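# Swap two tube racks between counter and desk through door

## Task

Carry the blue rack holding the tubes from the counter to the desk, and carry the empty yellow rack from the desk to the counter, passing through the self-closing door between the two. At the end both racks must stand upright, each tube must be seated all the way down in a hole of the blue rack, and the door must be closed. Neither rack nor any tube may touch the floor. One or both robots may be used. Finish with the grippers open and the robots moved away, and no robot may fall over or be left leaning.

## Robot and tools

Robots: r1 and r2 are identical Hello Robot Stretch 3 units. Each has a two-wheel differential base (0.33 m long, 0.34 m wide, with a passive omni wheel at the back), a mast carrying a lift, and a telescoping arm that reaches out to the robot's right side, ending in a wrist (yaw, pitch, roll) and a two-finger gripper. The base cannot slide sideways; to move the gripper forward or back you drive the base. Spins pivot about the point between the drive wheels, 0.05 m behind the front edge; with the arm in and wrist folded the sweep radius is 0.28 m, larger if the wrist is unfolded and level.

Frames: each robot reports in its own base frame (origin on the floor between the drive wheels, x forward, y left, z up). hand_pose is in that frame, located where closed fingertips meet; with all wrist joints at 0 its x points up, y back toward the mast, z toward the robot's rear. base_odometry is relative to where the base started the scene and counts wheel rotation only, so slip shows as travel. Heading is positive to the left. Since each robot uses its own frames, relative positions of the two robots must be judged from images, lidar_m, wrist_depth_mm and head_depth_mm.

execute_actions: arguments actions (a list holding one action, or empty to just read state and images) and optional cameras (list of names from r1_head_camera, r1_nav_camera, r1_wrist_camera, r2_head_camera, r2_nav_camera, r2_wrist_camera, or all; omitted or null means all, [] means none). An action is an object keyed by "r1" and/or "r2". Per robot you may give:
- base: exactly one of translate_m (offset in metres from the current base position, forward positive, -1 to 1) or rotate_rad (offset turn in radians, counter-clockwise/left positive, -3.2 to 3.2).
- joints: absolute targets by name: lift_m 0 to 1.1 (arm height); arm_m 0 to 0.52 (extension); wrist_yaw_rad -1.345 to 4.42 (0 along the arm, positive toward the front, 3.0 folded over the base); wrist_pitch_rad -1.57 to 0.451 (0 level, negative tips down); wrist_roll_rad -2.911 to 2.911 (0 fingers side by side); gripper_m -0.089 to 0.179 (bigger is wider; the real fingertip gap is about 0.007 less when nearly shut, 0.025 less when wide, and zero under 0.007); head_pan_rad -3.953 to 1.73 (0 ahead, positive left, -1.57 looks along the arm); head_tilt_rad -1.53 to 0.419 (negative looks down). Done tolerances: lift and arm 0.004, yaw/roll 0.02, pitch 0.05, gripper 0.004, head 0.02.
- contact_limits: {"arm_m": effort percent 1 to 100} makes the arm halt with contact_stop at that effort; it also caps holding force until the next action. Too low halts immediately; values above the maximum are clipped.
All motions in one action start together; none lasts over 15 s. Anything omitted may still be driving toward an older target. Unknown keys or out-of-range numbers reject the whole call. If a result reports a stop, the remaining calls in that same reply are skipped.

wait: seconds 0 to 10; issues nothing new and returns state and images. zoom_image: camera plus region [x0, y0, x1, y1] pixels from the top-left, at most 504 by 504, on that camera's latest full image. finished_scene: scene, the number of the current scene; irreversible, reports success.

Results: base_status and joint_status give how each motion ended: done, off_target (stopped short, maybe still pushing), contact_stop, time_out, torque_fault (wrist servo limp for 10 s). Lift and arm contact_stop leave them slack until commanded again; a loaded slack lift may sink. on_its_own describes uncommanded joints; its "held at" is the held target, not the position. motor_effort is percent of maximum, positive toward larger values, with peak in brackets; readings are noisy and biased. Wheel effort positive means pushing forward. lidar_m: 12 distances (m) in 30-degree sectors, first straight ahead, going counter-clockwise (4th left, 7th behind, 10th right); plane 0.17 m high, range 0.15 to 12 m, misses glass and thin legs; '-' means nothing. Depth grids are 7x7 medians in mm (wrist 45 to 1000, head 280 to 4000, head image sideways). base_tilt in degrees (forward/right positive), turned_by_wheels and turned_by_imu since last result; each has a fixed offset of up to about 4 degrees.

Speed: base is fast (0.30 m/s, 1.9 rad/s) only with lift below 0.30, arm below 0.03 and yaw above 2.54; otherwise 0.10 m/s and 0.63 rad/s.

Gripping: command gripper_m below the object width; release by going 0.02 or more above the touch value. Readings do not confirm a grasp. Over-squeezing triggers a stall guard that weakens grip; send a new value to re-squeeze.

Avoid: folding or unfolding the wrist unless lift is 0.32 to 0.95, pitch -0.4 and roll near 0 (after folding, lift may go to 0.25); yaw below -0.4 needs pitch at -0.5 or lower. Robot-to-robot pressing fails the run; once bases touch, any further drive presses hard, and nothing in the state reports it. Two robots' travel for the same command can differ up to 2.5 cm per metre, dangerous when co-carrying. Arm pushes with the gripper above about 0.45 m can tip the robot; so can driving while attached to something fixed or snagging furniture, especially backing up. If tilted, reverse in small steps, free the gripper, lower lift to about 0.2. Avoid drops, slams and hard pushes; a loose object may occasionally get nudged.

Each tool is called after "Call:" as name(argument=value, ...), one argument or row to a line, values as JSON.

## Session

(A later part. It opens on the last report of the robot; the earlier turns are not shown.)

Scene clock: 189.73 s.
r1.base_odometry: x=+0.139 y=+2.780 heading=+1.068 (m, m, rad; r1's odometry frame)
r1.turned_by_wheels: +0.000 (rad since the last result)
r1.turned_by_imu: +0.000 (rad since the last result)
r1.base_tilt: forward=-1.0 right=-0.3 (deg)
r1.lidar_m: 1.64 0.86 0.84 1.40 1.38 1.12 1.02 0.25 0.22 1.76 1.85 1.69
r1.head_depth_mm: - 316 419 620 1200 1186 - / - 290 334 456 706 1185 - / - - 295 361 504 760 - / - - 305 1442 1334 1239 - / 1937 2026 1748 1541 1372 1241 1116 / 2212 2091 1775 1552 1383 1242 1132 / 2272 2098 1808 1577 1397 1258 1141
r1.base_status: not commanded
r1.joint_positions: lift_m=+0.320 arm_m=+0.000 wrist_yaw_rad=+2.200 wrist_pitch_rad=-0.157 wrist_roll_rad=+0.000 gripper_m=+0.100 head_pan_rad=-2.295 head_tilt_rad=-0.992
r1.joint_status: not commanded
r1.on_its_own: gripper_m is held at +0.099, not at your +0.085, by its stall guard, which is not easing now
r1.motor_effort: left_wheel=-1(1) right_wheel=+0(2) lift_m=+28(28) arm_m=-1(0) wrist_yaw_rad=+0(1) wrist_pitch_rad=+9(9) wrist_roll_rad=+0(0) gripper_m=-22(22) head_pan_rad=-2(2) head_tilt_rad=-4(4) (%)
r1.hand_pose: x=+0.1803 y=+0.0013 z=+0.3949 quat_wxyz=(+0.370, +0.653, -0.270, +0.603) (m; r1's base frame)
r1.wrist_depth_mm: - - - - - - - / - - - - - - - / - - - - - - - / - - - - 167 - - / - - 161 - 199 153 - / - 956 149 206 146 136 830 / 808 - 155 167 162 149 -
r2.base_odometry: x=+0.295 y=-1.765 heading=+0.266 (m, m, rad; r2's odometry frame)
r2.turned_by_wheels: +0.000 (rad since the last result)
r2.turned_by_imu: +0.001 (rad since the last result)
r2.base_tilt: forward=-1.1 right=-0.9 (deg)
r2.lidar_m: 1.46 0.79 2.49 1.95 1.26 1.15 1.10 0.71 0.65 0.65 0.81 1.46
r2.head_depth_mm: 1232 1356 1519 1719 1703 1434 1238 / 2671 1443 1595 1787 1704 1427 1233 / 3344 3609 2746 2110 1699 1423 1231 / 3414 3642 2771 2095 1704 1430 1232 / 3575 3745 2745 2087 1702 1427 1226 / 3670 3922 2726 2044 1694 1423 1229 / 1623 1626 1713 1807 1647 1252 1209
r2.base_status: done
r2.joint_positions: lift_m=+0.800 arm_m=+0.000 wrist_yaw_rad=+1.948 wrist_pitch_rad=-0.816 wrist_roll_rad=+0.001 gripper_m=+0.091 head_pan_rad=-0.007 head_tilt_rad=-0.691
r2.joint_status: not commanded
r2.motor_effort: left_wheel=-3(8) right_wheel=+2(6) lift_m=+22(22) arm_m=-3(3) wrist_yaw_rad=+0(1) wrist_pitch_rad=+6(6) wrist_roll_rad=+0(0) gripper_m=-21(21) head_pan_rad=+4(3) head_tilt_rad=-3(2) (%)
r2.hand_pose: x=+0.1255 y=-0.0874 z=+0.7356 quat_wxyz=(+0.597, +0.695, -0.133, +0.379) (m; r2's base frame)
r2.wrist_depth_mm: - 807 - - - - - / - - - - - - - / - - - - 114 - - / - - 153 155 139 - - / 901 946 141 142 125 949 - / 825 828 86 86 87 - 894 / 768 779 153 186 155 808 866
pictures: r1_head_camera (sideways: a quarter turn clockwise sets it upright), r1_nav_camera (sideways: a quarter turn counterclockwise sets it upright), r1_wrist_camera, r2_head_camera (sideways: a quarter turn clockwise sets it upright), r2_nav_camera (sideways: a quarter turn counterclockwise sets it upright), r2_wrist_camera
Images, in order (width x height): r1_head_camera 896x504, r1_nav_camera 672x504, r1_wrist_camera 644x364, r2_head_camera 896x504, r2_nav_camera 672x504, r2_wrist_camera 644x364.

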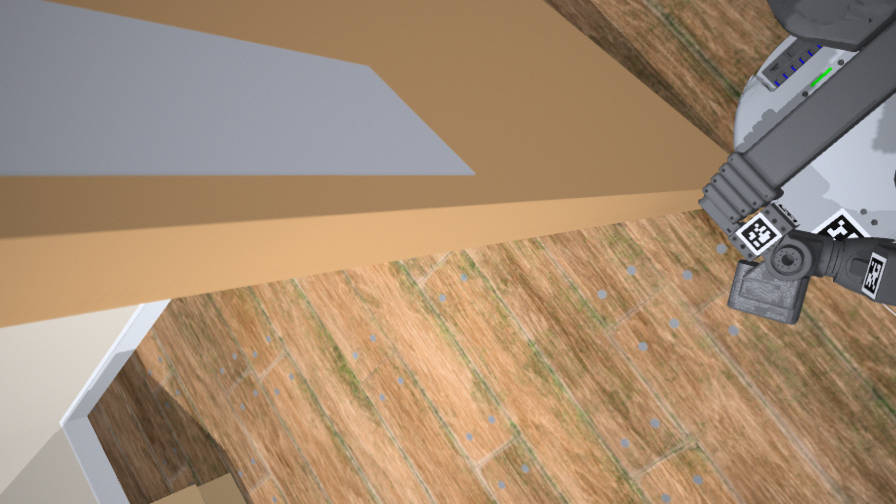

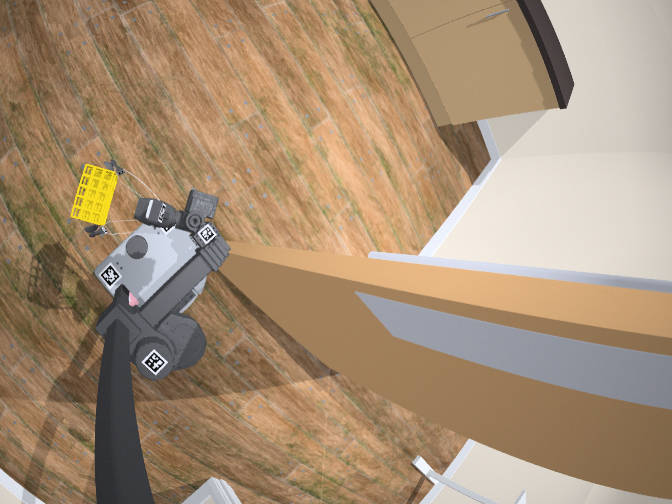

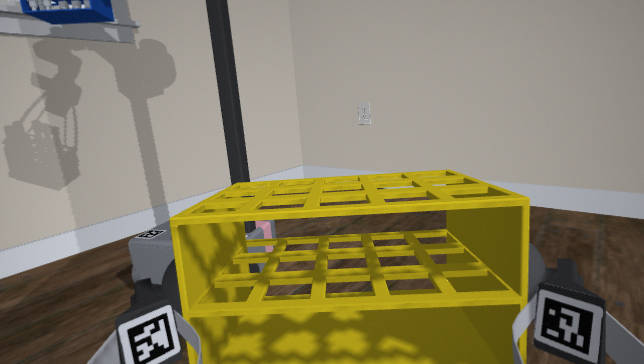

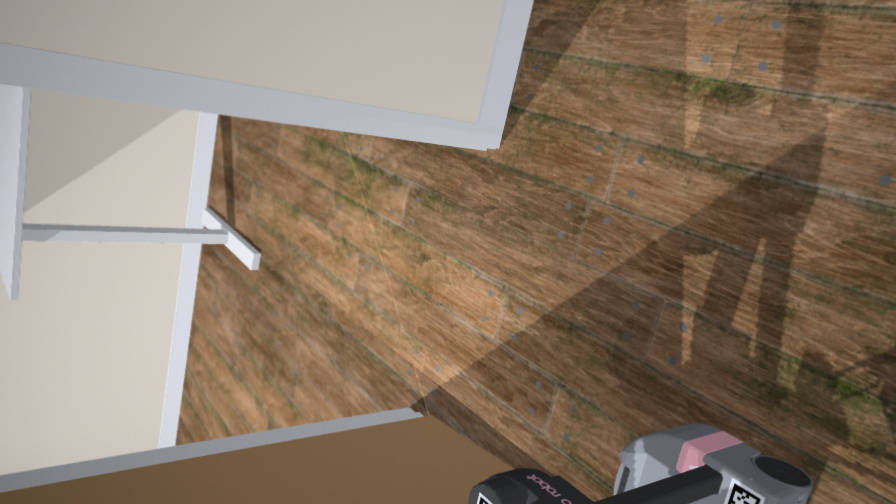

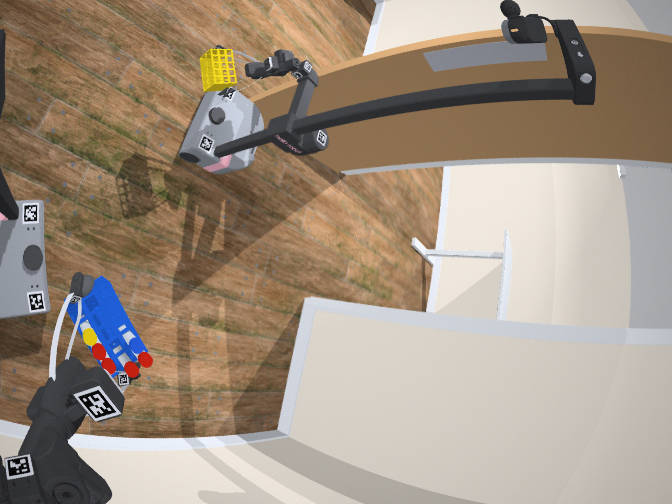

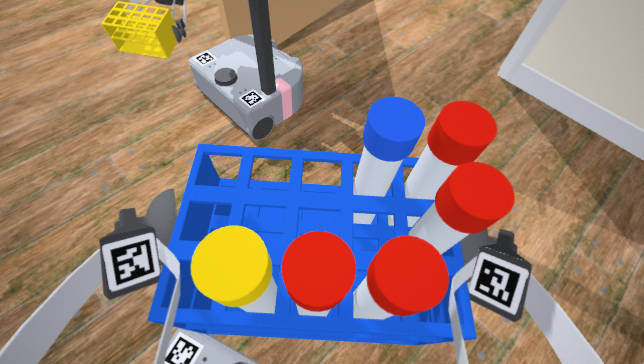

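Call:
execute_actions(
  actions=[
    {"r2":{"base":{"translate_m":0.7},"joints":{"head_tilt_rad":-1.0}}},
  ],
  cameras=["r2_head_camera","r2_nav_camera"],
)

Scene clock: 198.40 s.
r1.base_odometry: x=+0.139 y=+2.780 heading=+1.068 (m, m, rad; r1's odometry frame)
r1.turned_by_wheels: +0.000 (rad since the last result)
r1.turned_by_imu: +0.001 (rad since the last result)
r1.base_tilt: forward=-1.0 right=-0.3 (deg)
r1.lidar_m: 1.64 1.71 1.44 0.37 0.48 1.13 1.02 0.25 0.22 1.76 1.85 1.69
r1.head_depth_mm: - 316 418 619 1196 1188 - / - 290 334 456 708 1180 - / - - 295 361 504 758 - / - - 305 1440 1332 1239 - / 1927 2029 1748 1535 1376 1234 1121 / 2221 2071 1771 1556 1380 1244 1128 / 2274 2094 1807 1568 1401 1260 1143
r1.base_status: not commanded
r1.joint_positions: lift_m=+0.320 arm_m=+0.000 wrist_yaw_rad=+2.200 wrist_pitch_rad=-0.157 wrist_roll_rad=+0.000 gripper_m=+0.100 head_pan_rad=-2.295 head_tilt_rad=-0.992
r1.joint_status: not commanded
r1.on_its_own: gripper_m is held at +0.099, not at your +0.085, by its stall guard, which is not easing now
r1.motor_effort: left_wheel=-1(1) right_wheel=+1(2) lift_m=+29(28) arm_m=-1(0) wrist_yaw_rad=-1(0) wrist_pitch_rad=+9(9) wrist_roll_rad=+0(0) gripper_m=-23(22) head_pan_rad=-2(2) head_tilt_rad=-4(4) (%)
r1.hand_pose: x=+0.1803 y=+0.0013 z=+0.3949 quat_wxyz=(+0.370, +0.653, -0.270, +0.603) (m; r1's base frame)
r1.wrist_depth_mm: - - - - - - - / - - - - - - - / - - - - - - - / - - - - 169 - - / - - 162 - 200 153 - / - - 149 205 146 136 826 / 820 - 156 167 162 149 -
r2.base_odometry: x=+0.970 y=-1.581 heading=+0.266 (m, m, rad; r2's odometry frame)
r2.turned_by_wheels: +0.000 (rad since the last result)
r2.turned_by_imu: +0.006 (rad since the last result)
r2.base_tilt: forward=-1.1 right=-0.9 (deg)
r2.lidar_m: 2.61 0.76 0.66 0.34 1.96 1.80 1.53 0.99 0.90 0.91 0.89 0.81
r2.head_depth_mm: 2557 2136 1059 1217 1388 1257 820 / 2566 2122 1811 1577 1400 531 473 / 2543 2122 1804 1564 1395 1248 473 / 2468 2112 1794 1561 1391 1243 1088 / 2541 2093 1791 1567 1390 1244 1132 / 2511 2094 1799 1566 1379 1238 1128 / 2515 2100 1539 1507 1383 1240 1100
r2.base_status: done
r2.joint_positions: lift_m=+0.800 arm_m=+0.000 wrist_yaw_rad=+1.948 wrist_pitch_rad=-0.816 wrist_roll_rad=+0.001 gripper_m=+0.091 head_pan_rad=-0.007 head_tilt_rad=-0.988
r2.joint_status: all done
r2.motor_effort: left_wheel=-3(4) right_wheel=+2(8) lift_m=+22(23) arm_m=-3(4) wrist_yaw_rad=+1(1) wrist_pitch_rad=+6(6) wrist_roll_rad=+0(0) gripper_m=-21(21) head_pan_rad=+3(4) head_tilt_rad=-4(20) (%)
r2.hand_pose: x=+0.1255 y=-0.0874 z=+0.7356 quat_wxyz=(+0.597, +0.695, -0.133, +0.379) (m; r2's base frame)
r2.wrist_depth_mm: 614 724 939 - - - - / 631 797 - - - - 605 / 422 890 - - 115 765 647 / 429 901 154 155 139 790 711 / 749 752 140 143 125 880 772 / 814 674 86 87 87 - 851 / 762 759 153 186 154 835 816
pictures: r2_head_camera (sideways: a quarter turn clockwise sets it upright), r2_nav_camera (sideways: a quarter turn counterclockwise sets it upright)
Images, in order (width x height): r2_head_camera 896x504, r2_nav_camera 672x504.

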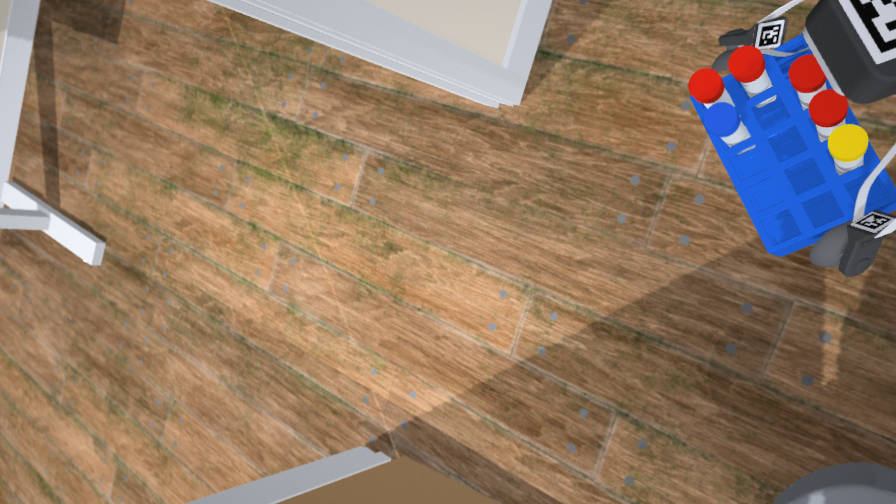

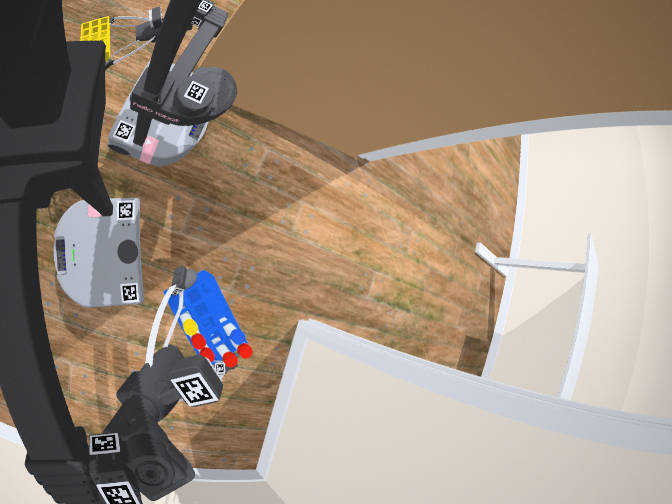

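Call:
execute_actions(
  actions=[
    {"r2":{"base":{"translate_m":0.5},"joints":{"head_tilt_rad":-1.1,"head_pan_rad":0.9}}},
  ],
  cameras=["r2_head_camera","r2_nav_camera"],
)

Scene clock: 209.40 s.
r1.base_odometry: x=+0.139 y=+2.780 heading=+1.068 (m, m, rad; r1's odometry frame)
r1.turned_by_wheels: +0.000 (rad since the last result)
r1.turned_by_imu: +0.001 (rad since the last result)
r1.base_tilt: forward=-1.0 right=-0.3 (deg)
r1.lidar_m: 1.64 1.71 1.44 1.40 1.38 0.54 1.02 0.25 0.22 1.76 1.85 1.69
r1.head_depth_mm: - 316 418 618 1190 1189 - / - 291 333 456 706 1181 - / - - 295 361 504 759 - / - - 305 1449 1335 1238 - / 1931 2039 1748 1536 1367 1239 1117 / 2204 2073 1780 1557 1381 1242 1130 / 2272 2098 1798 1575 1397 1254 1137
r1.base_status: not commanded
r1.joint_positions: lift_m=+0.320 arm_m=+0.000 wrist_yaw_rad=+2.200 wrist_pitch_rad=-0.157 wrist_roll_rad=+0.000 gripper_m=+0.100 head_pan_rad=-2.295 head_tilt_rad=-0.992
r1.joint_status: not commanded
r1.on_its_own: gripper_m is held at +0.099, not at your +0.085, by its stall guard, which is not easing now
r1.motor_effort: left_wheel=-1(1) right_wheel=+2(1) lift_m=+29(29) arm_m=+0(0) wrist_yaw_rad=+0(1) wrist_pitch_rad=+9(9) wrist_roll_rad=+0(0) gripper_m=-23(23) head_pan_rad=-2(2) head_tilt_rad=-4(4) (%)
r1.hand_pose: x=+0.1803 y=+0.0013 z=+0.3949 quat_wxyz=(+0.370, +0.653, -0.270, +0.603) (m; r1's base frame)
r1.wrist_depth_mm: - - - - - - - / - - - - - - - / - - - - - - - / - - - - 167 - - / - - 161 - 201 153 - / - - 149 206 147 137 835 / 828 - 157 167 162 149 -
r2.base_odometry: x=+1.453 y=-1.450 heading=+0.265 (m, m, rad; r2's odometry frame)
r2.turned_by_wheels: +0.000 (rad since the last result)
r2.turned_by_imu: +0.005 (rad since the last result)
r2.base_tilt: forward=-1.1 right=-0.9 (deg)
r2.lidar_m: 2.11 0.62 0.53 0.53 0.61 0.56 1.83 1.19 1.09 0.60 0.42 2.13
r2.head_depth_mm: 742 1822 1651 1478 1336 1225 484 / 669 843 1187 1471 1335 1222 484 / 613 747 975 1382 1335 1223 1127 / 580 699 879 1193 1330 1216 1152 / 551 657 813 1071 1312 1218 - / 525 619 758 974 1300 1219 - / 501 586 709 895 1217 1214 1094
r2.base_status: done
r2.joint_positions: lift_m=+0.800 arm_m=+0.000 wrist_yaw_rad=+1.948 wrist_pitch_rad=-0.816 wrist_roll_rad=+0.001 gripper_m=+0.091 head_pan_rad=+0.893 head_tilt_rad=-1.087
r2.joint_status: all done
r2.motor_effort: left_wheel=-3(3) right_wheel=+2(7) lift_m=+22(22) arm_m=-3(3) wrist_yaw_rad=+1(1) wrist_pitch_rad=+6(6) wrist_roll_rad=+0(0) gripper_m=-21(20) head_pan_rad=+4(48) head_tilt_rad=-5(14) (%)
r2.hand_pose: x=+0.1255 y=-0.0874 z=+0.7356 quat_wxyz=(+0.597, +0.695, -0.133, +0.379) (m; r2's base frame)
r2.wrist_depth_mm: 512 605 820 - - - - / 548 667 933 - - - - / 591 741 944 - 114 - - / 660 841 154 156 139 - - / 710 810 142 142 126 - - / 750 828 86 86 87 - 359 / 774 782 154 187 155 473 316
pictures: r2_head_camera (sideways: a quarter turn clockwise sets it upright), r2_nav_camera (sideways: a quarter turn counterclockwise sets it upright)
Images, in order (width x height): r2_head_camera 896x504, r2_nav_camera 672x504.

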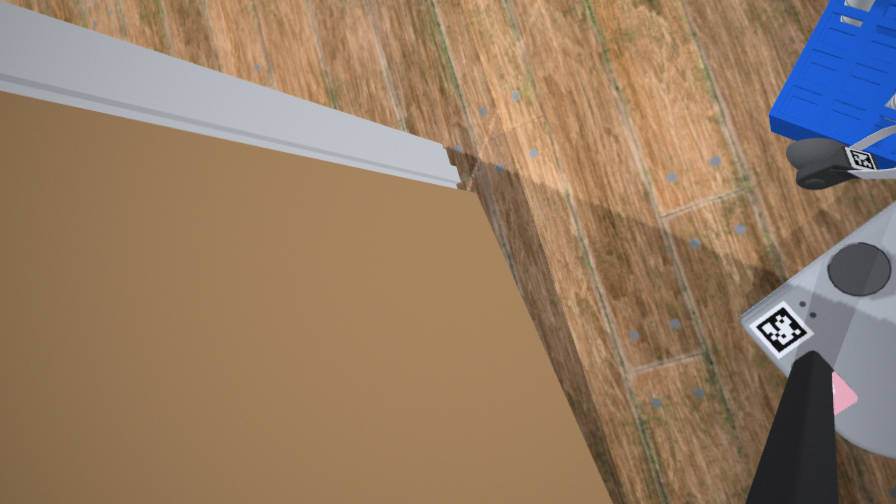

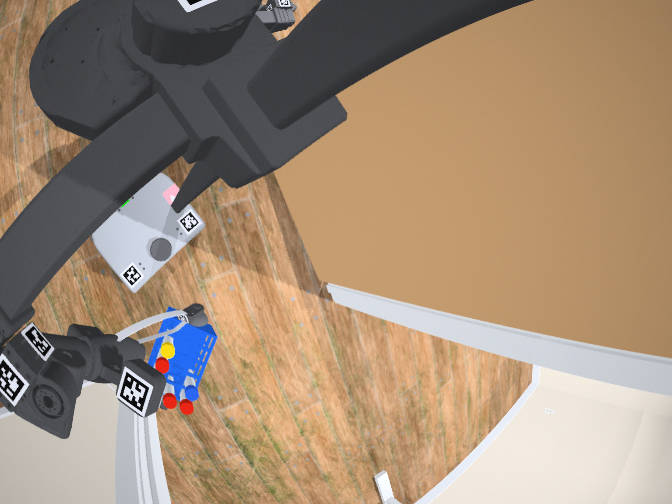

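Call:
execute_actions(
  actions=[
    {"r1":{"base":{"translate_m":0.2}}},
  ],
  cameras=["r1_nav_camera","r2_nav_camera"],
)

Call:
execute_actions(
  actions=[],
  cameras=["r2_nav_camera"],
)

Scene clock: 213.80 s.
r1.base_odometry: x=+0.235 y=+2.955 heading=+1.068 (m, m, rad; r1's odometry frame)
r1.turned_by_wheels: +0.000 (rad since the last result)
r1.turned_by_imu: +0.000 (rad since the last result)
r1.base_tilt: forward=-0.9 right=-0.3 (deg)
r1.lidar_m: 1.44 1.50 1.44 1.39 1.45 0.58 0.64 1.23 1.74 1.76 1.85 1.49
r1.head_depth_mm: 1375 1574 1652 1472 1315 1188 - / 1522 1766 1690 1484 1327 1214 - / 1700 1900 1703 1497 1338 1241 - / 1943 2007 1737 1521 1358 1240 - / 2238 2031 1755 1531 1373 1238 1117 / 2346 2061 1776 1552 1379 1243 1133 / 1716 1957 1799 1576 1398 1252 1145
r1.base_status: done
r1.joint_positions: lift_m=+0.320 arm_m=+0.000 wrist_yaw_rad=+2.200 wrist_pitch_rad=-0.157 wrist_roll_rad=+0.000 gripper_m=+0.100 head_pan_rad=-2.295 head_tilt_rad=-0.992
r1.joint_status: not commanded
r1.on_its_own: gripper_m is held at +0.099, not at your +0.085, by its stall guard, which is not easing now
r1.motor_effort: left_wheel=+0(4) right_wheel=+0(7) lift_m=+28(29) arm_m=+0(1) wrist_yaw_rad=+0(0) wrist_pitch_rad=+9(9) wrist_roll_rad=+0(0) gripper_m=-23(24) head_pan_rad=-2(1) head_tilt_rad=-5(5) (%)
r1.hand_pose: x=+0.1803 y=+0.0013 z=+0.3949 quat_wxyz=(+0.370, +0.653, -0.270, +0.603) (m; r1's base frame)
r1.wrist_depth_mm: - - - - - - - / - - - - - - - / - - - - - - - / - - - - 168 - - / - - 161 - 200 153 - / - - 149 205 148 137 827 / 775 - 156 167 161 149 -
r2.base_odometry: x=+1.453 y=-1.450 heading=+0.266 (m, m, rad; r2's odometry frame)
r2.turned_by_wheels: +0.000 (rad since the last result)
r2.turned_by_imu: -0.001 (rad since the last result)
r2.base_tilt: forward=-1.0 right=-0.8 (deg)
r2.lidar_m: 2.12 0.47 0.25 0.21 0.21 0.24 1.84 1.19 1.09 0.60 0.43 2.13
r2.head_depth_mm: 745 1823 1650 1480 1343 1229 483 / 617 822 1194 1471 1332 1226 476 / 482 612 843 1335 1335 1218 1126 / 395 477 607 833 1279 1215 1149 / 334 393 474 602 825 1188 - / 296 332 390 471 598 815 - / - 294 331 388 470 588 854
r2.base_status: not commanded
r2.joint_positions: lift_m=+0.800 arm_m=+0.000 wrist_yaw_rad=+1.951 wrist_pitch_rad=-0.818 wrist_roll_rad=+0.000 gripper_m=+0.091 head_pan_rad=+0.897 head_tilt_rad=-1.089
r2.joint_status: not commanded
r2.motor_effort: left_wheel=+1(25) right_wheel=-2(39) lift_m=+24(27) arm_m=+0(3) wrist_yaw_rad=-1(2) wrist_pitch_rad=+7(9) wrist_roll_rad=+0(1) gripper_m=-21(21) head_pan_rad=+2(5) head_tilt_rad=-5(5) (%)
r2.hand_pose: x=+0.1251 y=-0.0868 z=+0.7352 quat_wxyz=(+0.597, +0.695, -0.131, +0.379) (m; r2's base frame)
r2.wrist_depth_mm: 357 495 795 - - - - / 364 518 870 - - - - / 375 544 869 - 113 - - / 383 548 153 154 138 - - / 397 478 150 145 124 975 - / 380 527 86 86 86 - 367 / 449 580 153 187 155 485 318
pictures: r1_nav_camera (sideways: a quarter turn counterclockwise sets it upright), r2_nav_camera (sideways: a quarter turn counterclockwise sets it upright)
Images, in order (width x height): r1_nav_camera 672x504, r2_nav_camera 672x504.

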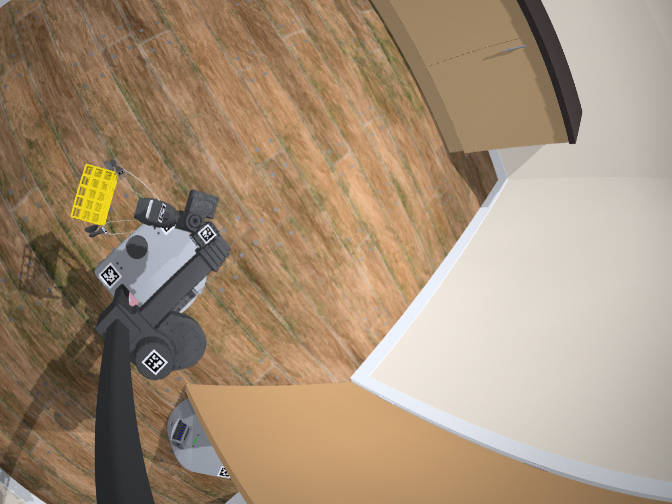

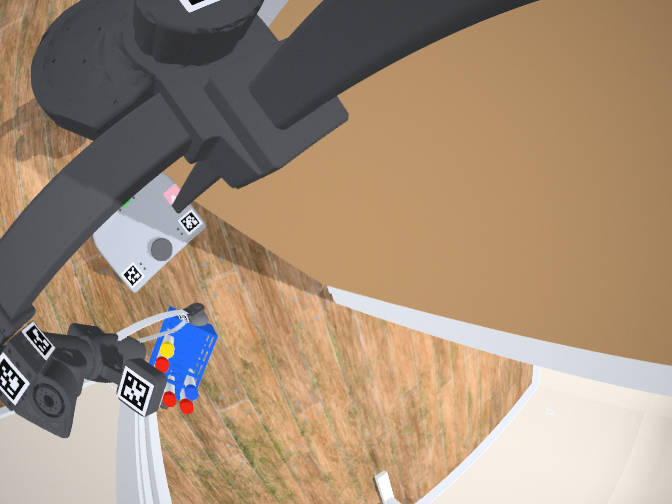

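Scene clock: 213.80 s.
r1.base_odometry: x=+0.235 y=+2.955 heading=+1.068 (m, m, rad; r1's odometry frame)
r1.turned_by_wheels: +0.000 (rad since the last result)
r1.turned_by_imu: +0.000 (rad since the last result)
r1.base_tilt: forward=-0.9 right=-0.3 (deg)
r1.lidar_m: 1.44 1.50 1.44 1.39 1.45 0.58 0.64 1.23 1.74 1.76 1.85 1.49
r1.head_depth_mm: 1375 1574 1652 1472 1315 1188 - / 1522 1766 1690 1484 1327 1214 - / 1700 1900 1703 1497 1338 1241 - / 1943 2007 1737 1521 1358 1240 - / 2238 2031 1755 1531 1373 1238 1117 / 2346 2061 1776 1552 1379 1243 1133 / 1716 1957 1799 1576 1398 1252 1145
r1.base_status: done
r1.joint_positions: lift_m=+0.320 arm_m=+0.000 wrist_yaw_rad=+2.200 wrist_pitch_rad=-0.157 wrist_roll_rad=+0.000 gripper_m=+0.100 head_pan_rad=-2.295 head_tilt_rad=-0.992
r1.joint_status: not commanded
r1.on_its_own: gripper_m is held at +0.099, not at your +0.085, by its stall guard, which is not easing now
r1.motor_effort: left_wheel=+0(4) right_wheel=+0(7) lift_m=+28(29) arm_m=+0(1) wrist_yaw_rad=+0(0) wrist_pitch_rad=+9(9) wrist_roll_rad=+0(0) gripper_m=-23(24) head_pan_rad=-2(1) head_tilt_rad=-5(5) (%)
r1.hand_pose: x=+0.1803 y=+0.0013 z=+0.3949 quat_wxyz=(+0.370, +0.653, -0.270, +0.603) (m; r1's base frame)
r1.wrist_depth_mm: - - - - - - - / - - - - - - - / - - - - - - - / - - - - 168 - - / - - 161 - 200 153 - / - - 149 205 148 137 827 / 775 - 156 167 161 149 -
r2.base_odometry: x=+1.453 y=-1.450 heading=+0.266 (m, m, rad; r2's odometry frame)
r2.turned_by_wheels: +0.000 (rad since the last result)
r2.turned_by_imu: -0.001 (rad since the last result)
r2.base_tilt: forward=-1.0 right=-0.8 (deg)
r2.lidar_m: 2.12 0.47 0.25 0.21 0.21 0.24 1.84 1.19 1.09 0.60 0.43 2.13
r2.head_depth_mm: 745 1823 1650 1480 1343 1229 483 / 617 822 1194 1471 1332 1226 476 / 482 612 843 1335 1335 1218 1126 / 395 477 607 833 1279 1215 1149 / 334 393 474 602 825 1188 - / 296 332 390 471 598 815 - / - 294 331 388 470 588 854
r2.base_status: not commanded
r2.joint_positions: lift_m=+0.800 arm_m=+0.000 wrist_yaw_rad=+1.951 wrist_pitch_rad=-0.818 wrist_roll_rad=+0.000 gripper_m=+0.091 head_pan_rad=+0.897 head_tilt_rad=-1.089
r2.joint_status: not commanded
r2.motor_effort: left_wheel=+1(25) right_wheel=-2(39) lift_m=+24(27) arm_m=+0(3) wrist_yaw_rad=-1(2) wrist_pitch_rad=+7(9) wrist_roll_rad=+0(1) gripper_m=-21(21) head_pan_rad=+2(5) head_tilt_rad=-5(5) (%)
r2.hand_pose: x=+0.1251 y=-0.0868 z=+0.7352 quat_wxyz=(+0.597, +0.695, -0.131, +0.379) (m; r2's base frame)
r2.wrist_depth_mm: 357 495 795 - - - - / 364 518 870 - - - - / 375 544 869 - 113 - - / 383 548 153 154 138 - - / 397 478 150 145 124 975 - / 380 527 86 86 86 - 367 / 449 580 153 187 155 485 318
pictures: r2_nav_camera (sideways: a quarter turn counterclockwise sets it upright)
Images, in order (width x height): r2_nav_camera 672x504.

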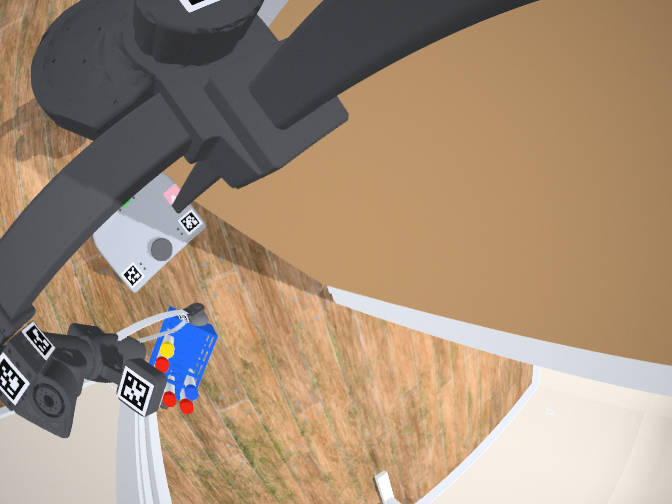

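Call:
execute_actions(
  actions=[
    {"r1":{"base":{"rotate_rad":-1.45},"joints":{"wrist_yaw_rad":1.7,"head_pan_rad":0,"head_tilt_rad":-0.5}},"r2":{"base":{"translate_m":0.35}}},
  ],
  cameras=["r1_head_camera","r1_nav_camera","r2_nav_camera"],
)

Scene clock: 220.67 s.
r1.base_odometry: x=+0.235 y=+2.955 heading=-0.382 (m, m, rad; r1's odometry frame)
r1.turned_by_wheels: -1.450 (rad since the last result)
r1.turned_by_imu: -1.470 (rad since the last result)
r1.base_tilt: forward=-1.0 right=-0.2 (deg)
r1.lidar_m: 1.76 1.80 1.45 1.44 1.57 1.40 1.39 1.50 0.77 0.88 1.30 1.78
r1.head_depth_mm: 1936 2038 1686 1842 1918 1541 1289 / 1985 2075 1734 1899 1947 1561 1300 / 2001 2115 1771 1947 1981 1571 1313 / 2054 2166 1813 2002 1997 1592 1326 / 2077 2229 1850 2070 2016 1611 1332 / 2129 2277 1907 2114 2043 1627 1348 / 2183 2353 1965 2448 2071 1644 1362
r1.base_status: done
r1.joint_positions: lift_m=+0.320 arm_m=+0.000 wrist_yaw_rad=+1.701 wrist_pitch_rad=-0.157 wrist_roll_rad=+0.000 gripper_m=+0.100 head_pan_rad=-0.007 head_tilt_rad=-0.508
r1.joint_status: all done
r1.on_its_own: gripper_m is held at +0.099, not at your +0.085, by its stall guard, which is not easing now
r1.motor_effort: left_wheel=+2(5) right_wheel=-3(3) lift_m=+28(28) arm_m=-1(0) wrist_yaw_rad=-1(1) wrist_pitch_rad=+9(9) wrist_roll_rad=+0(0) gripper_m=-23(22) head_pan_rad=+1(29) head_tilt_rad=+3(29) (%)
r1.hand_pose: x=+0.2258 y=-0.1130 z=+0.3949 quat_wxyz=(+0.507, +0.566, -0.423, +0.493) (m; r1's base frame)
r1.wrist_depth_mm: - - - - - - - / - - - - - - - / - - - - - - - / - - - - 168 - - / - - 160 - 200 153 - / - - 149 206 147 137 862 / 813 - 156 167 162 149 -
r2.base_odometry: x=+1.791 y=-1.358 heading=+0.266 (m, m, rad; r2's odometry frame)
r2.turned_by_wheels: +0.000 (rad since the last result)
r2.turned_by_imu: +0.004 (rad since the last result)
r2.base_tilt: forward=-1.1 right=-0.8 (deg)
r2.lidar_m: 1.78 2.72 0.34 0.24 0.23 0.24 0.32 1.33 0.37 0.37 1.53 2.17
r2.head_depth_mm: 2125 1860 1654 1480 1342 1227 483 / 2135 1857 1648 1475 1339 1228 476 / 2117 1853 1642 1467 1332 1217 1127 / 2068 1810 1613 1450 1331 1220 1153 / 486 577 717 911 1228 1217 - / 454 515 585 680 809 1003 - / 384 420 466 522 597 693 845
r2.base_status: done
r2.joint_positions: lift_m=+0.800 arm_m=+0.000 wrist_yaw_rad=+1.951 wrist_pitch_rad=-0.818 wrist_roll_rad=+0.000 gripper_m=+0.091 head_pan_rad=+0.897 head_tilt_rad=-1.089
r2.joint_status: not commanded
r2.motor_effort: left_wheel=+0(9) right_wheel=-3(4) lift_m=+24(24) arm_m=+0(0) wrist_yaw_rad=-1(1) wrist_pitch_rad=+7(7) wrist_roll_rad=+0(0) gripper_m=-21(20) head_pan_rad=+2(2) head_tilt_rad=-4(4) (%)
r2.hand_pose: x=+0.1251 y=-0.0868 z=+0.7352 quat_wxyz=(+0.597, +0.695, -0.131, +0.379) (m; r2's base frame)
r2.wrist_depth_mm: 459 - - - - - - / 492 - - - - - - / 485 666 - - 113 - - / 478 728 153 154 138 - - / 472 585 143 144 123 962 997 / 440 611 85 86 86 - 904 / 502 644 152 188 155 813 845
pictures: r1_head_camera (sideways: a quarter turn clockwise sets it upright), r1_nav_camera (sideways: a quarter turn counterclockwise sets it upright), r2_nav_camera (sideways: a quarter turn counterclockwise sets it upright)
Images, in order (width x height): r1_head_camera 896x504, r1_nav_camera 672x504, r2_nav_camera 672x504.

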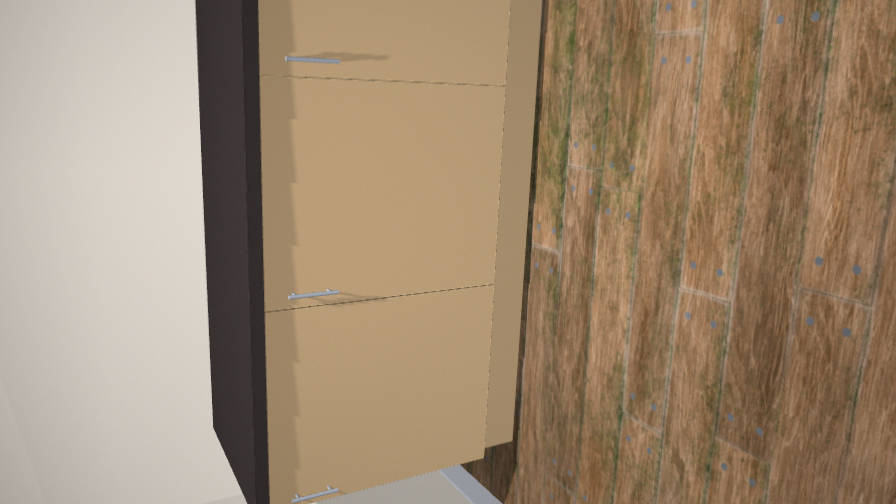

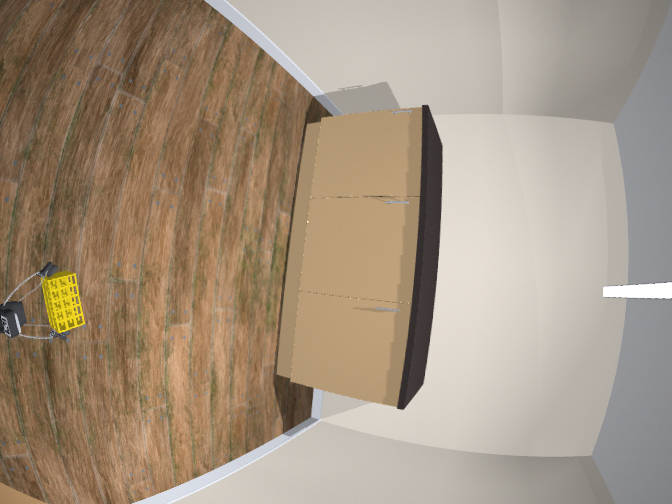

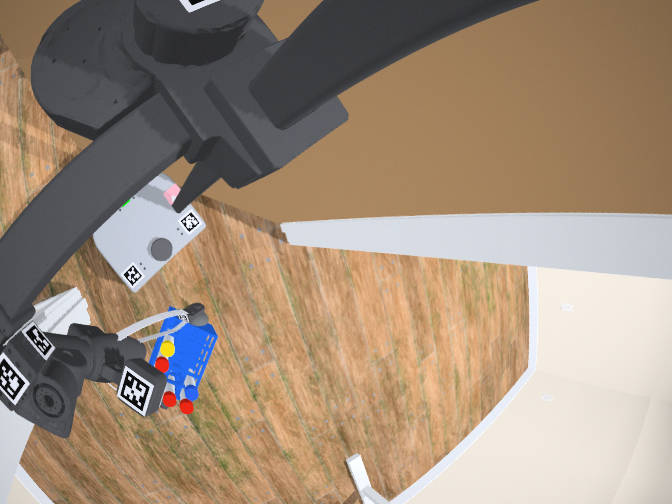

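Call:
execute_actions(
  actions=[
    {"r1":{"base":{"translate_m":1.0},"joints":{"lift_m":0.92,"wrist_yaw_rad":1.5}},"r2":{"base":{"translate_m":0.98},"joints":{"lift_m":0.95,"wrist_yaw_rad":1.5,"head_pan_rad":-2.9,"head_tilt_rad":-0.6}}},
  ],
  cameras=["r1_wrist_camera","r2_head_camera","r2_wrist_camera"],
)

Scene clock: 232.40 s.
r1.base_odometry: x=+1.163 y=+2.583 heading=-0.381 (m, m, rad; r1's odometry frame)
r1.turned_by_wheels: +0.000 (rad since the last result)
r1.turned_by_imu: +0.001 (rad since the last result)
r1.base_tilt: forward=-0.9 right=-0.4 (deg)
r1.lidar_m: 0.77 0.85 1.31 1.29 1.41 2.17 2.38 1.68 1.35 1.34 0.96 0.78
r1.head_depth_mm: 1116 1212 1118 811 869 979 1110 / 1141 1239 1149 826 897 1010 1212 / 1165 1257 1176 854 924 1044 1228 / 1185 1291 1201 877 950 1080 1261 / 1202 1313 1242 896 983 1119 1301 / 1232 1344 1273 922 1013 1163 1315 / 1255 1380 1312 950 1047 1210 1357
r1.base_status: done
r1.joint_positions: lift_m=+0.920 arm_m=+0.000 wrist_yaw_rad=+1.502 wrist_pitch_rad=-0.157 wrist_roll_rad=+0.000 gripper_m=+0.100 head_pan_rad=-0.007 head_tilt_rad=-0.507
r1.joint_status: all done
r1.on_its_own: gripper_m is held at +0.099, not at your +0.085, by its stall guard, which is not easing now
r1.motor_effort: left_wheel=+2(6) right_wheel=-3(2) lift_m=+39(39) arm_m=+0(1) wrist_yaw_rad=-2(2) wrist_pitch_rad=+9(9) wrist_roll_rad=+0(0) gripper_m=-23(23) head_pan_rad=+2(2) head_tilt_rad=+3(3) (%)
r1.hand_pose: x=+0.2273 y=-0.1627 z=+0.9945 quat_wxyz=(+0.554, +0.521, -0.477, +0.440) (m; r1's base frame)
r1.wrist_depth_mm: - - - - - - - / - - - - - - - / - - - - - - - / - 918 839 691 167 637 656 / 818 791 161 714 199 154 668 / 846 818 148 207 147 137 680 / 875 - 156 167 161 150 -
r2.base_odometry: x=+2.736 y=-1.101 heading=+0.266 (m, m, rad; r2's odometry frame)
r2.turned_by_wheels: +0.000 (rad since the last result)
r2.turned_by_imu: +0.009 (rad since the last result)
r2.base_tilt: forward=-1.1 right=-0.9 (deg)
r2.lidar_m: 0.83 1.60 2.17 1.25 0.82 0.75 0.84 1.05 1.58 1.38 1.38 0.82
r2.head_depth_mm: 724 782 852 918 - - - / 764 832 909 1004 1142 1280 - / 810 885 975 1086 1228 1379 - / 862 947 1049 1182 1346 1496 - / 917 1005 1119 1255 1430 1557 - / 894 985 1114 1280 1516 1597 - / 954 1070 1232 1435 1683 - -
r2.base_status: done
r2.joint_positions: lift_m=+0.950 arm_m=+0.000 wrist_yaw_rad=+1.502 wrist_pitch_rad=-0.818 wrist_roll_rad=+0.000 gripper_m=+0.091 head_pan_rad=-2.893 head_tilt_rad=-0.606
r2.joint_status: all done
r2.motor_effort: left_wheel=-1(7) right_wheel=+0(4) lift_m=+27(30) arm_m=+0(0) wrist_yaw_rad=-1(3) wrist_pitch_rad=+7(7) wrist_roll_rad=+0(0) gripper_m=-20(20) head_pan_rad=-4(49) head_tilt_rad=+3(24) (%)
r2.hand_pose: x=+0.1358 y=-0.1561 z=+0.8851 quat_wxyz=(+0.667, +0.648, -0.282, +0.237) (m; r2's base frame)
r2.wrist_depth_mm: - - - - - - 929 / - - - - - - - / - - - - 113 - - / - - 153 154 138 - - / - - 151 144 124 - - / 992 947 85 86 87 - - / 905 893 912 187 154 970 994
pictures: r1_wrist_camera, r2_head_camera (sideways: a quarter turn clockwise sets it upright), r2_wrist_camera
Images, in order (width x height): r1_wrist_camera 644x364, r2_head_camera 896x504, r2_wrist_camera 644x364.

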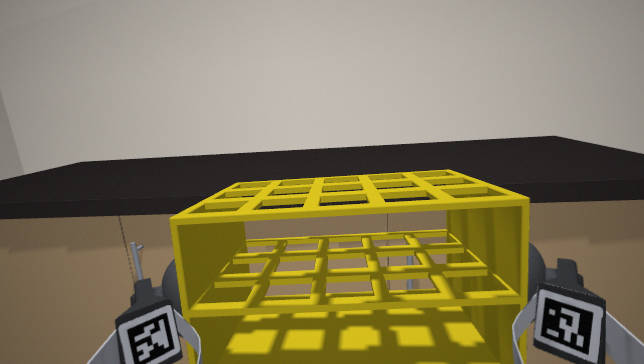

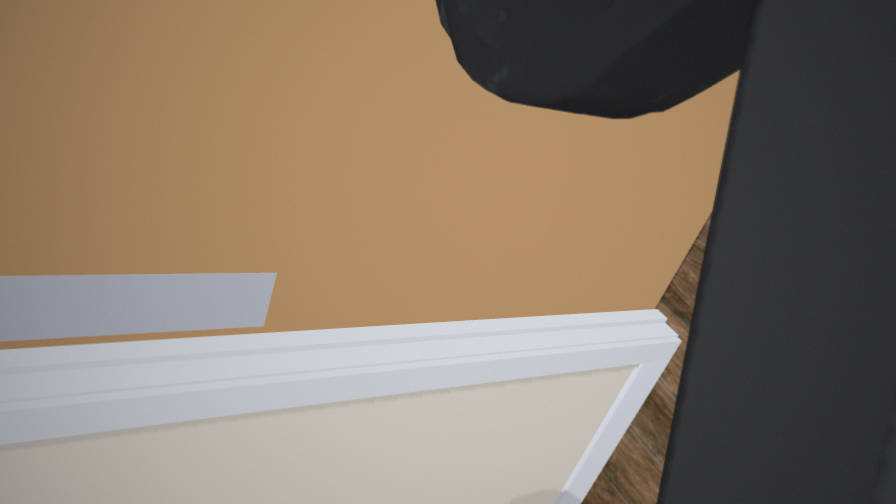

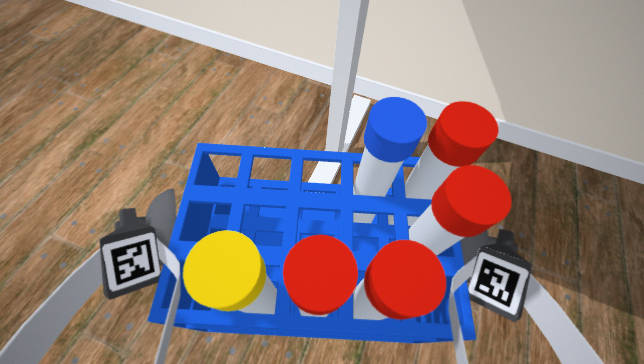

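Call:
execute_actions(
  actions=[
    {"r1":{"base":{"rotate_rad":1.42},"joints":{"wrist_yaw_rad":0,"arm_m":0.25,"head_pan_rad":-1.57,"head_tilt_rad":-0.6}},"r2":{"base":{"rotate_rad":0.95},"joints":{"lift_m":1.09,"arm_m":0.09,"wrist_yaw_rad":0,"head_pan_rad":-1.57,"head_tilt_rad":-0.7}}},
  ],
  cameras=["r1_head_camera","r1_wrist_camera","r2_head_camera","r2_wrist_camera"],
)

Scene clock: 236.27 s.
r1.base_odometry: x=+1.163 y=+2.583 heading=+1.038 (m, m, rad; r1's odometry frame)
r1.turned_by_wheels: +1.420 (rad since the last result)
r1.turned_by_imu: +1.441 (rad since the last result)
r1.base_tilt: forward=-1.0 right=-0.3 (deg)
r1.lidar_m: 1.30 1.34 1.83 2.38 1.91 1.39 1.34 1.08 0.80 0.78 0.81 1.12
r1.head_depth_mm: 1149 1232 1045 - 971 1127 1225 / 1159 1241 1072 - 986 1146 1239 / 1165 1256 677 888 994 1154 1248 / 1173 1268 956 878 1008 1175 1253 / 1180 1278 973 888 1019 1196 1272 / 1182 1297 993 897 1030 1212 1280 / 1194 1313 1018 908 1043 1234 1293
r1.base_status: done
r1.joint_positions: lift_m=+0.920 arm_m=+0.250 wrist_yaw_rad=+0.000 wrist_pitch_rad=-0.157 wrist_roll_rad=+0.000 gripper_m=+0.100 head_pan_rad=-1.563 head_tilt_rad=-0.593
r1.joint_status: all done
r1.on_its_own: gripper_m is held at +0.099, not at your +0.085, by its stall guard, which is not easing now
r1.motor_effort: left_wheel=-1(5) right_wheel=+2(6) lift_m=+39(39) arm_m=+5(9) wrist_yaw_rad=-1(2) wrist_pitch_rad=+9(9) wrist_roll_rad=+0(0) gripper_m=-22(23) head_pan_rad=-3(27) head_tilt_rad=-4(14) (%)
r1.hand_pose: x=-0.0214 y=-0.6439 z=+0.9945 quat_wxyz=(+0.705, +0.056, -0.704, -0.056) (m; r1's base frame)
r1.wrist_depth_mm: 846 848 853 830 820 827 842 / 914 876 886 844 863 852 848 / 918 933 919 893 890 877 869 / 918 914 840 580 168 627 601 / 541 510 161 412 199 153 393 / 375 374 149 206 147 137 302 / 311 - 155 167 163 149 -
r2.base_odometry: x=+2.736 y=-1.101 heading=+1.216 (m, m, rad; r2's odometry frame)
r2.turned_by_wheels: +0.950 (rad since the last result)
r2.turned_by_imu: +0.955 (rad since the last result)
r2.base_tilt: forward=-1.1 right=-0.8 (deg)
r2.lidar_m: 2.17 1.45 0.86 0.75 0.83 0.98 1.58 1.58 1.39 1.27 0.82 1.49
r2.head_depth_mm: - - 659 1879 1704 1441 1238 / - - 660 1826 1706 1429 1234 / - - - 445 1653 1425 1232 / 1154 - - 411 1604 1422 1232 / 1114 1024 744 423 1658 1436 1230 / 1089 1018 711 606 1646 1353 1206 / 1062 1014 710 563 1565 1419 1228
r2.base_status: done
r2.joint_positions: lift_m=+1.090 arm_m=+0.090 wrist_yaw_rad=+0.002 wrist_pitch_rad=-0.818 wrist_roll_rad=+0.000 gripper_m=+0.091 head_pan_rad=-1.577 head_tilt_rad=-0.691
r2.joint_status: all done
r2.motor_effort: left_wheel=-3(9) right_wheel=+2(6) lift_m=+27(28) arm_m=+3(3) wrist_yaw_rad=-2(0) wrist_pitch_rad=+7(7) wrist_roll_rad=+0(0) gripper_m=-21(21) head_pan_rad=+3(48) head_tilt_rad=-4(13) (%)
r2.hand_pose: x=-0.0213 y=-0.3922 z=+1.0251 quat_wxyz=(+0.649, +0.282, -0.648, -0.281) (m; r2's base frame)
r2.wrist_depth_mm: 364 370 381 393 402 412 421 / 316 328 335 336 349 356 364 / 286 292 297 302 113 314 330 / 265 275 153 154 138 - - / - - 150 144 123 - - / - - 85 86 86 - - / - - - 188 155 - -
pictures: r1_head_camera (sideways: a quarter turn clockwise sets it upright), r1_wrist_camera, r2_head_camera (sideways: a quarter turn clockwise sets it upright), r2_wrist_camera
Images, in order (width x height): r1_head_camera 896x504, r1_wrist_camera 644x364, r2_head_camera 896x504, r2_wrist_camera 644x364.

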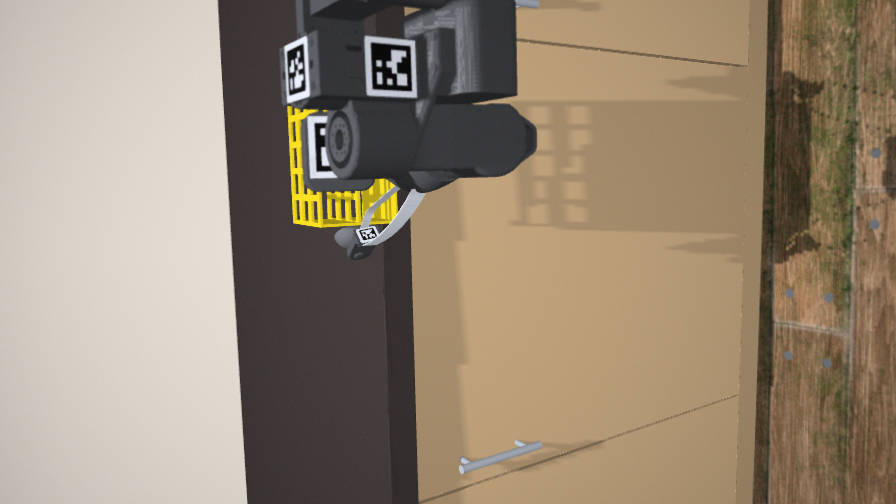

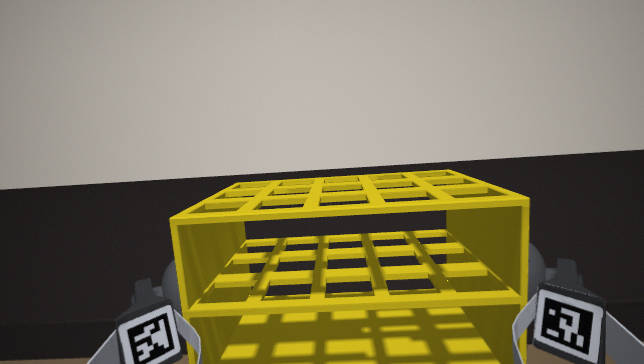

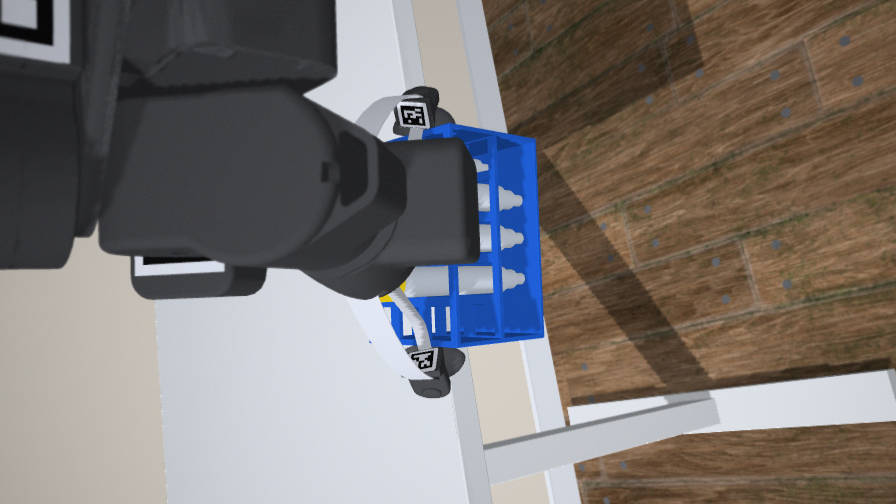

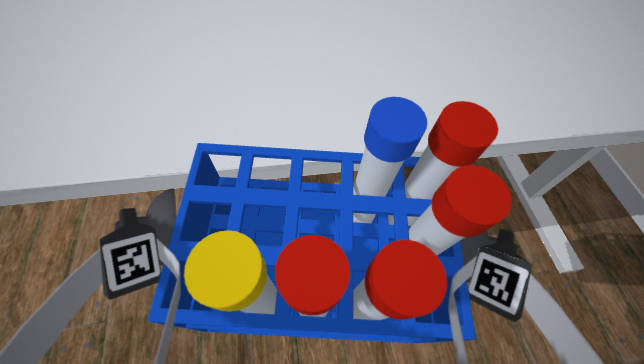

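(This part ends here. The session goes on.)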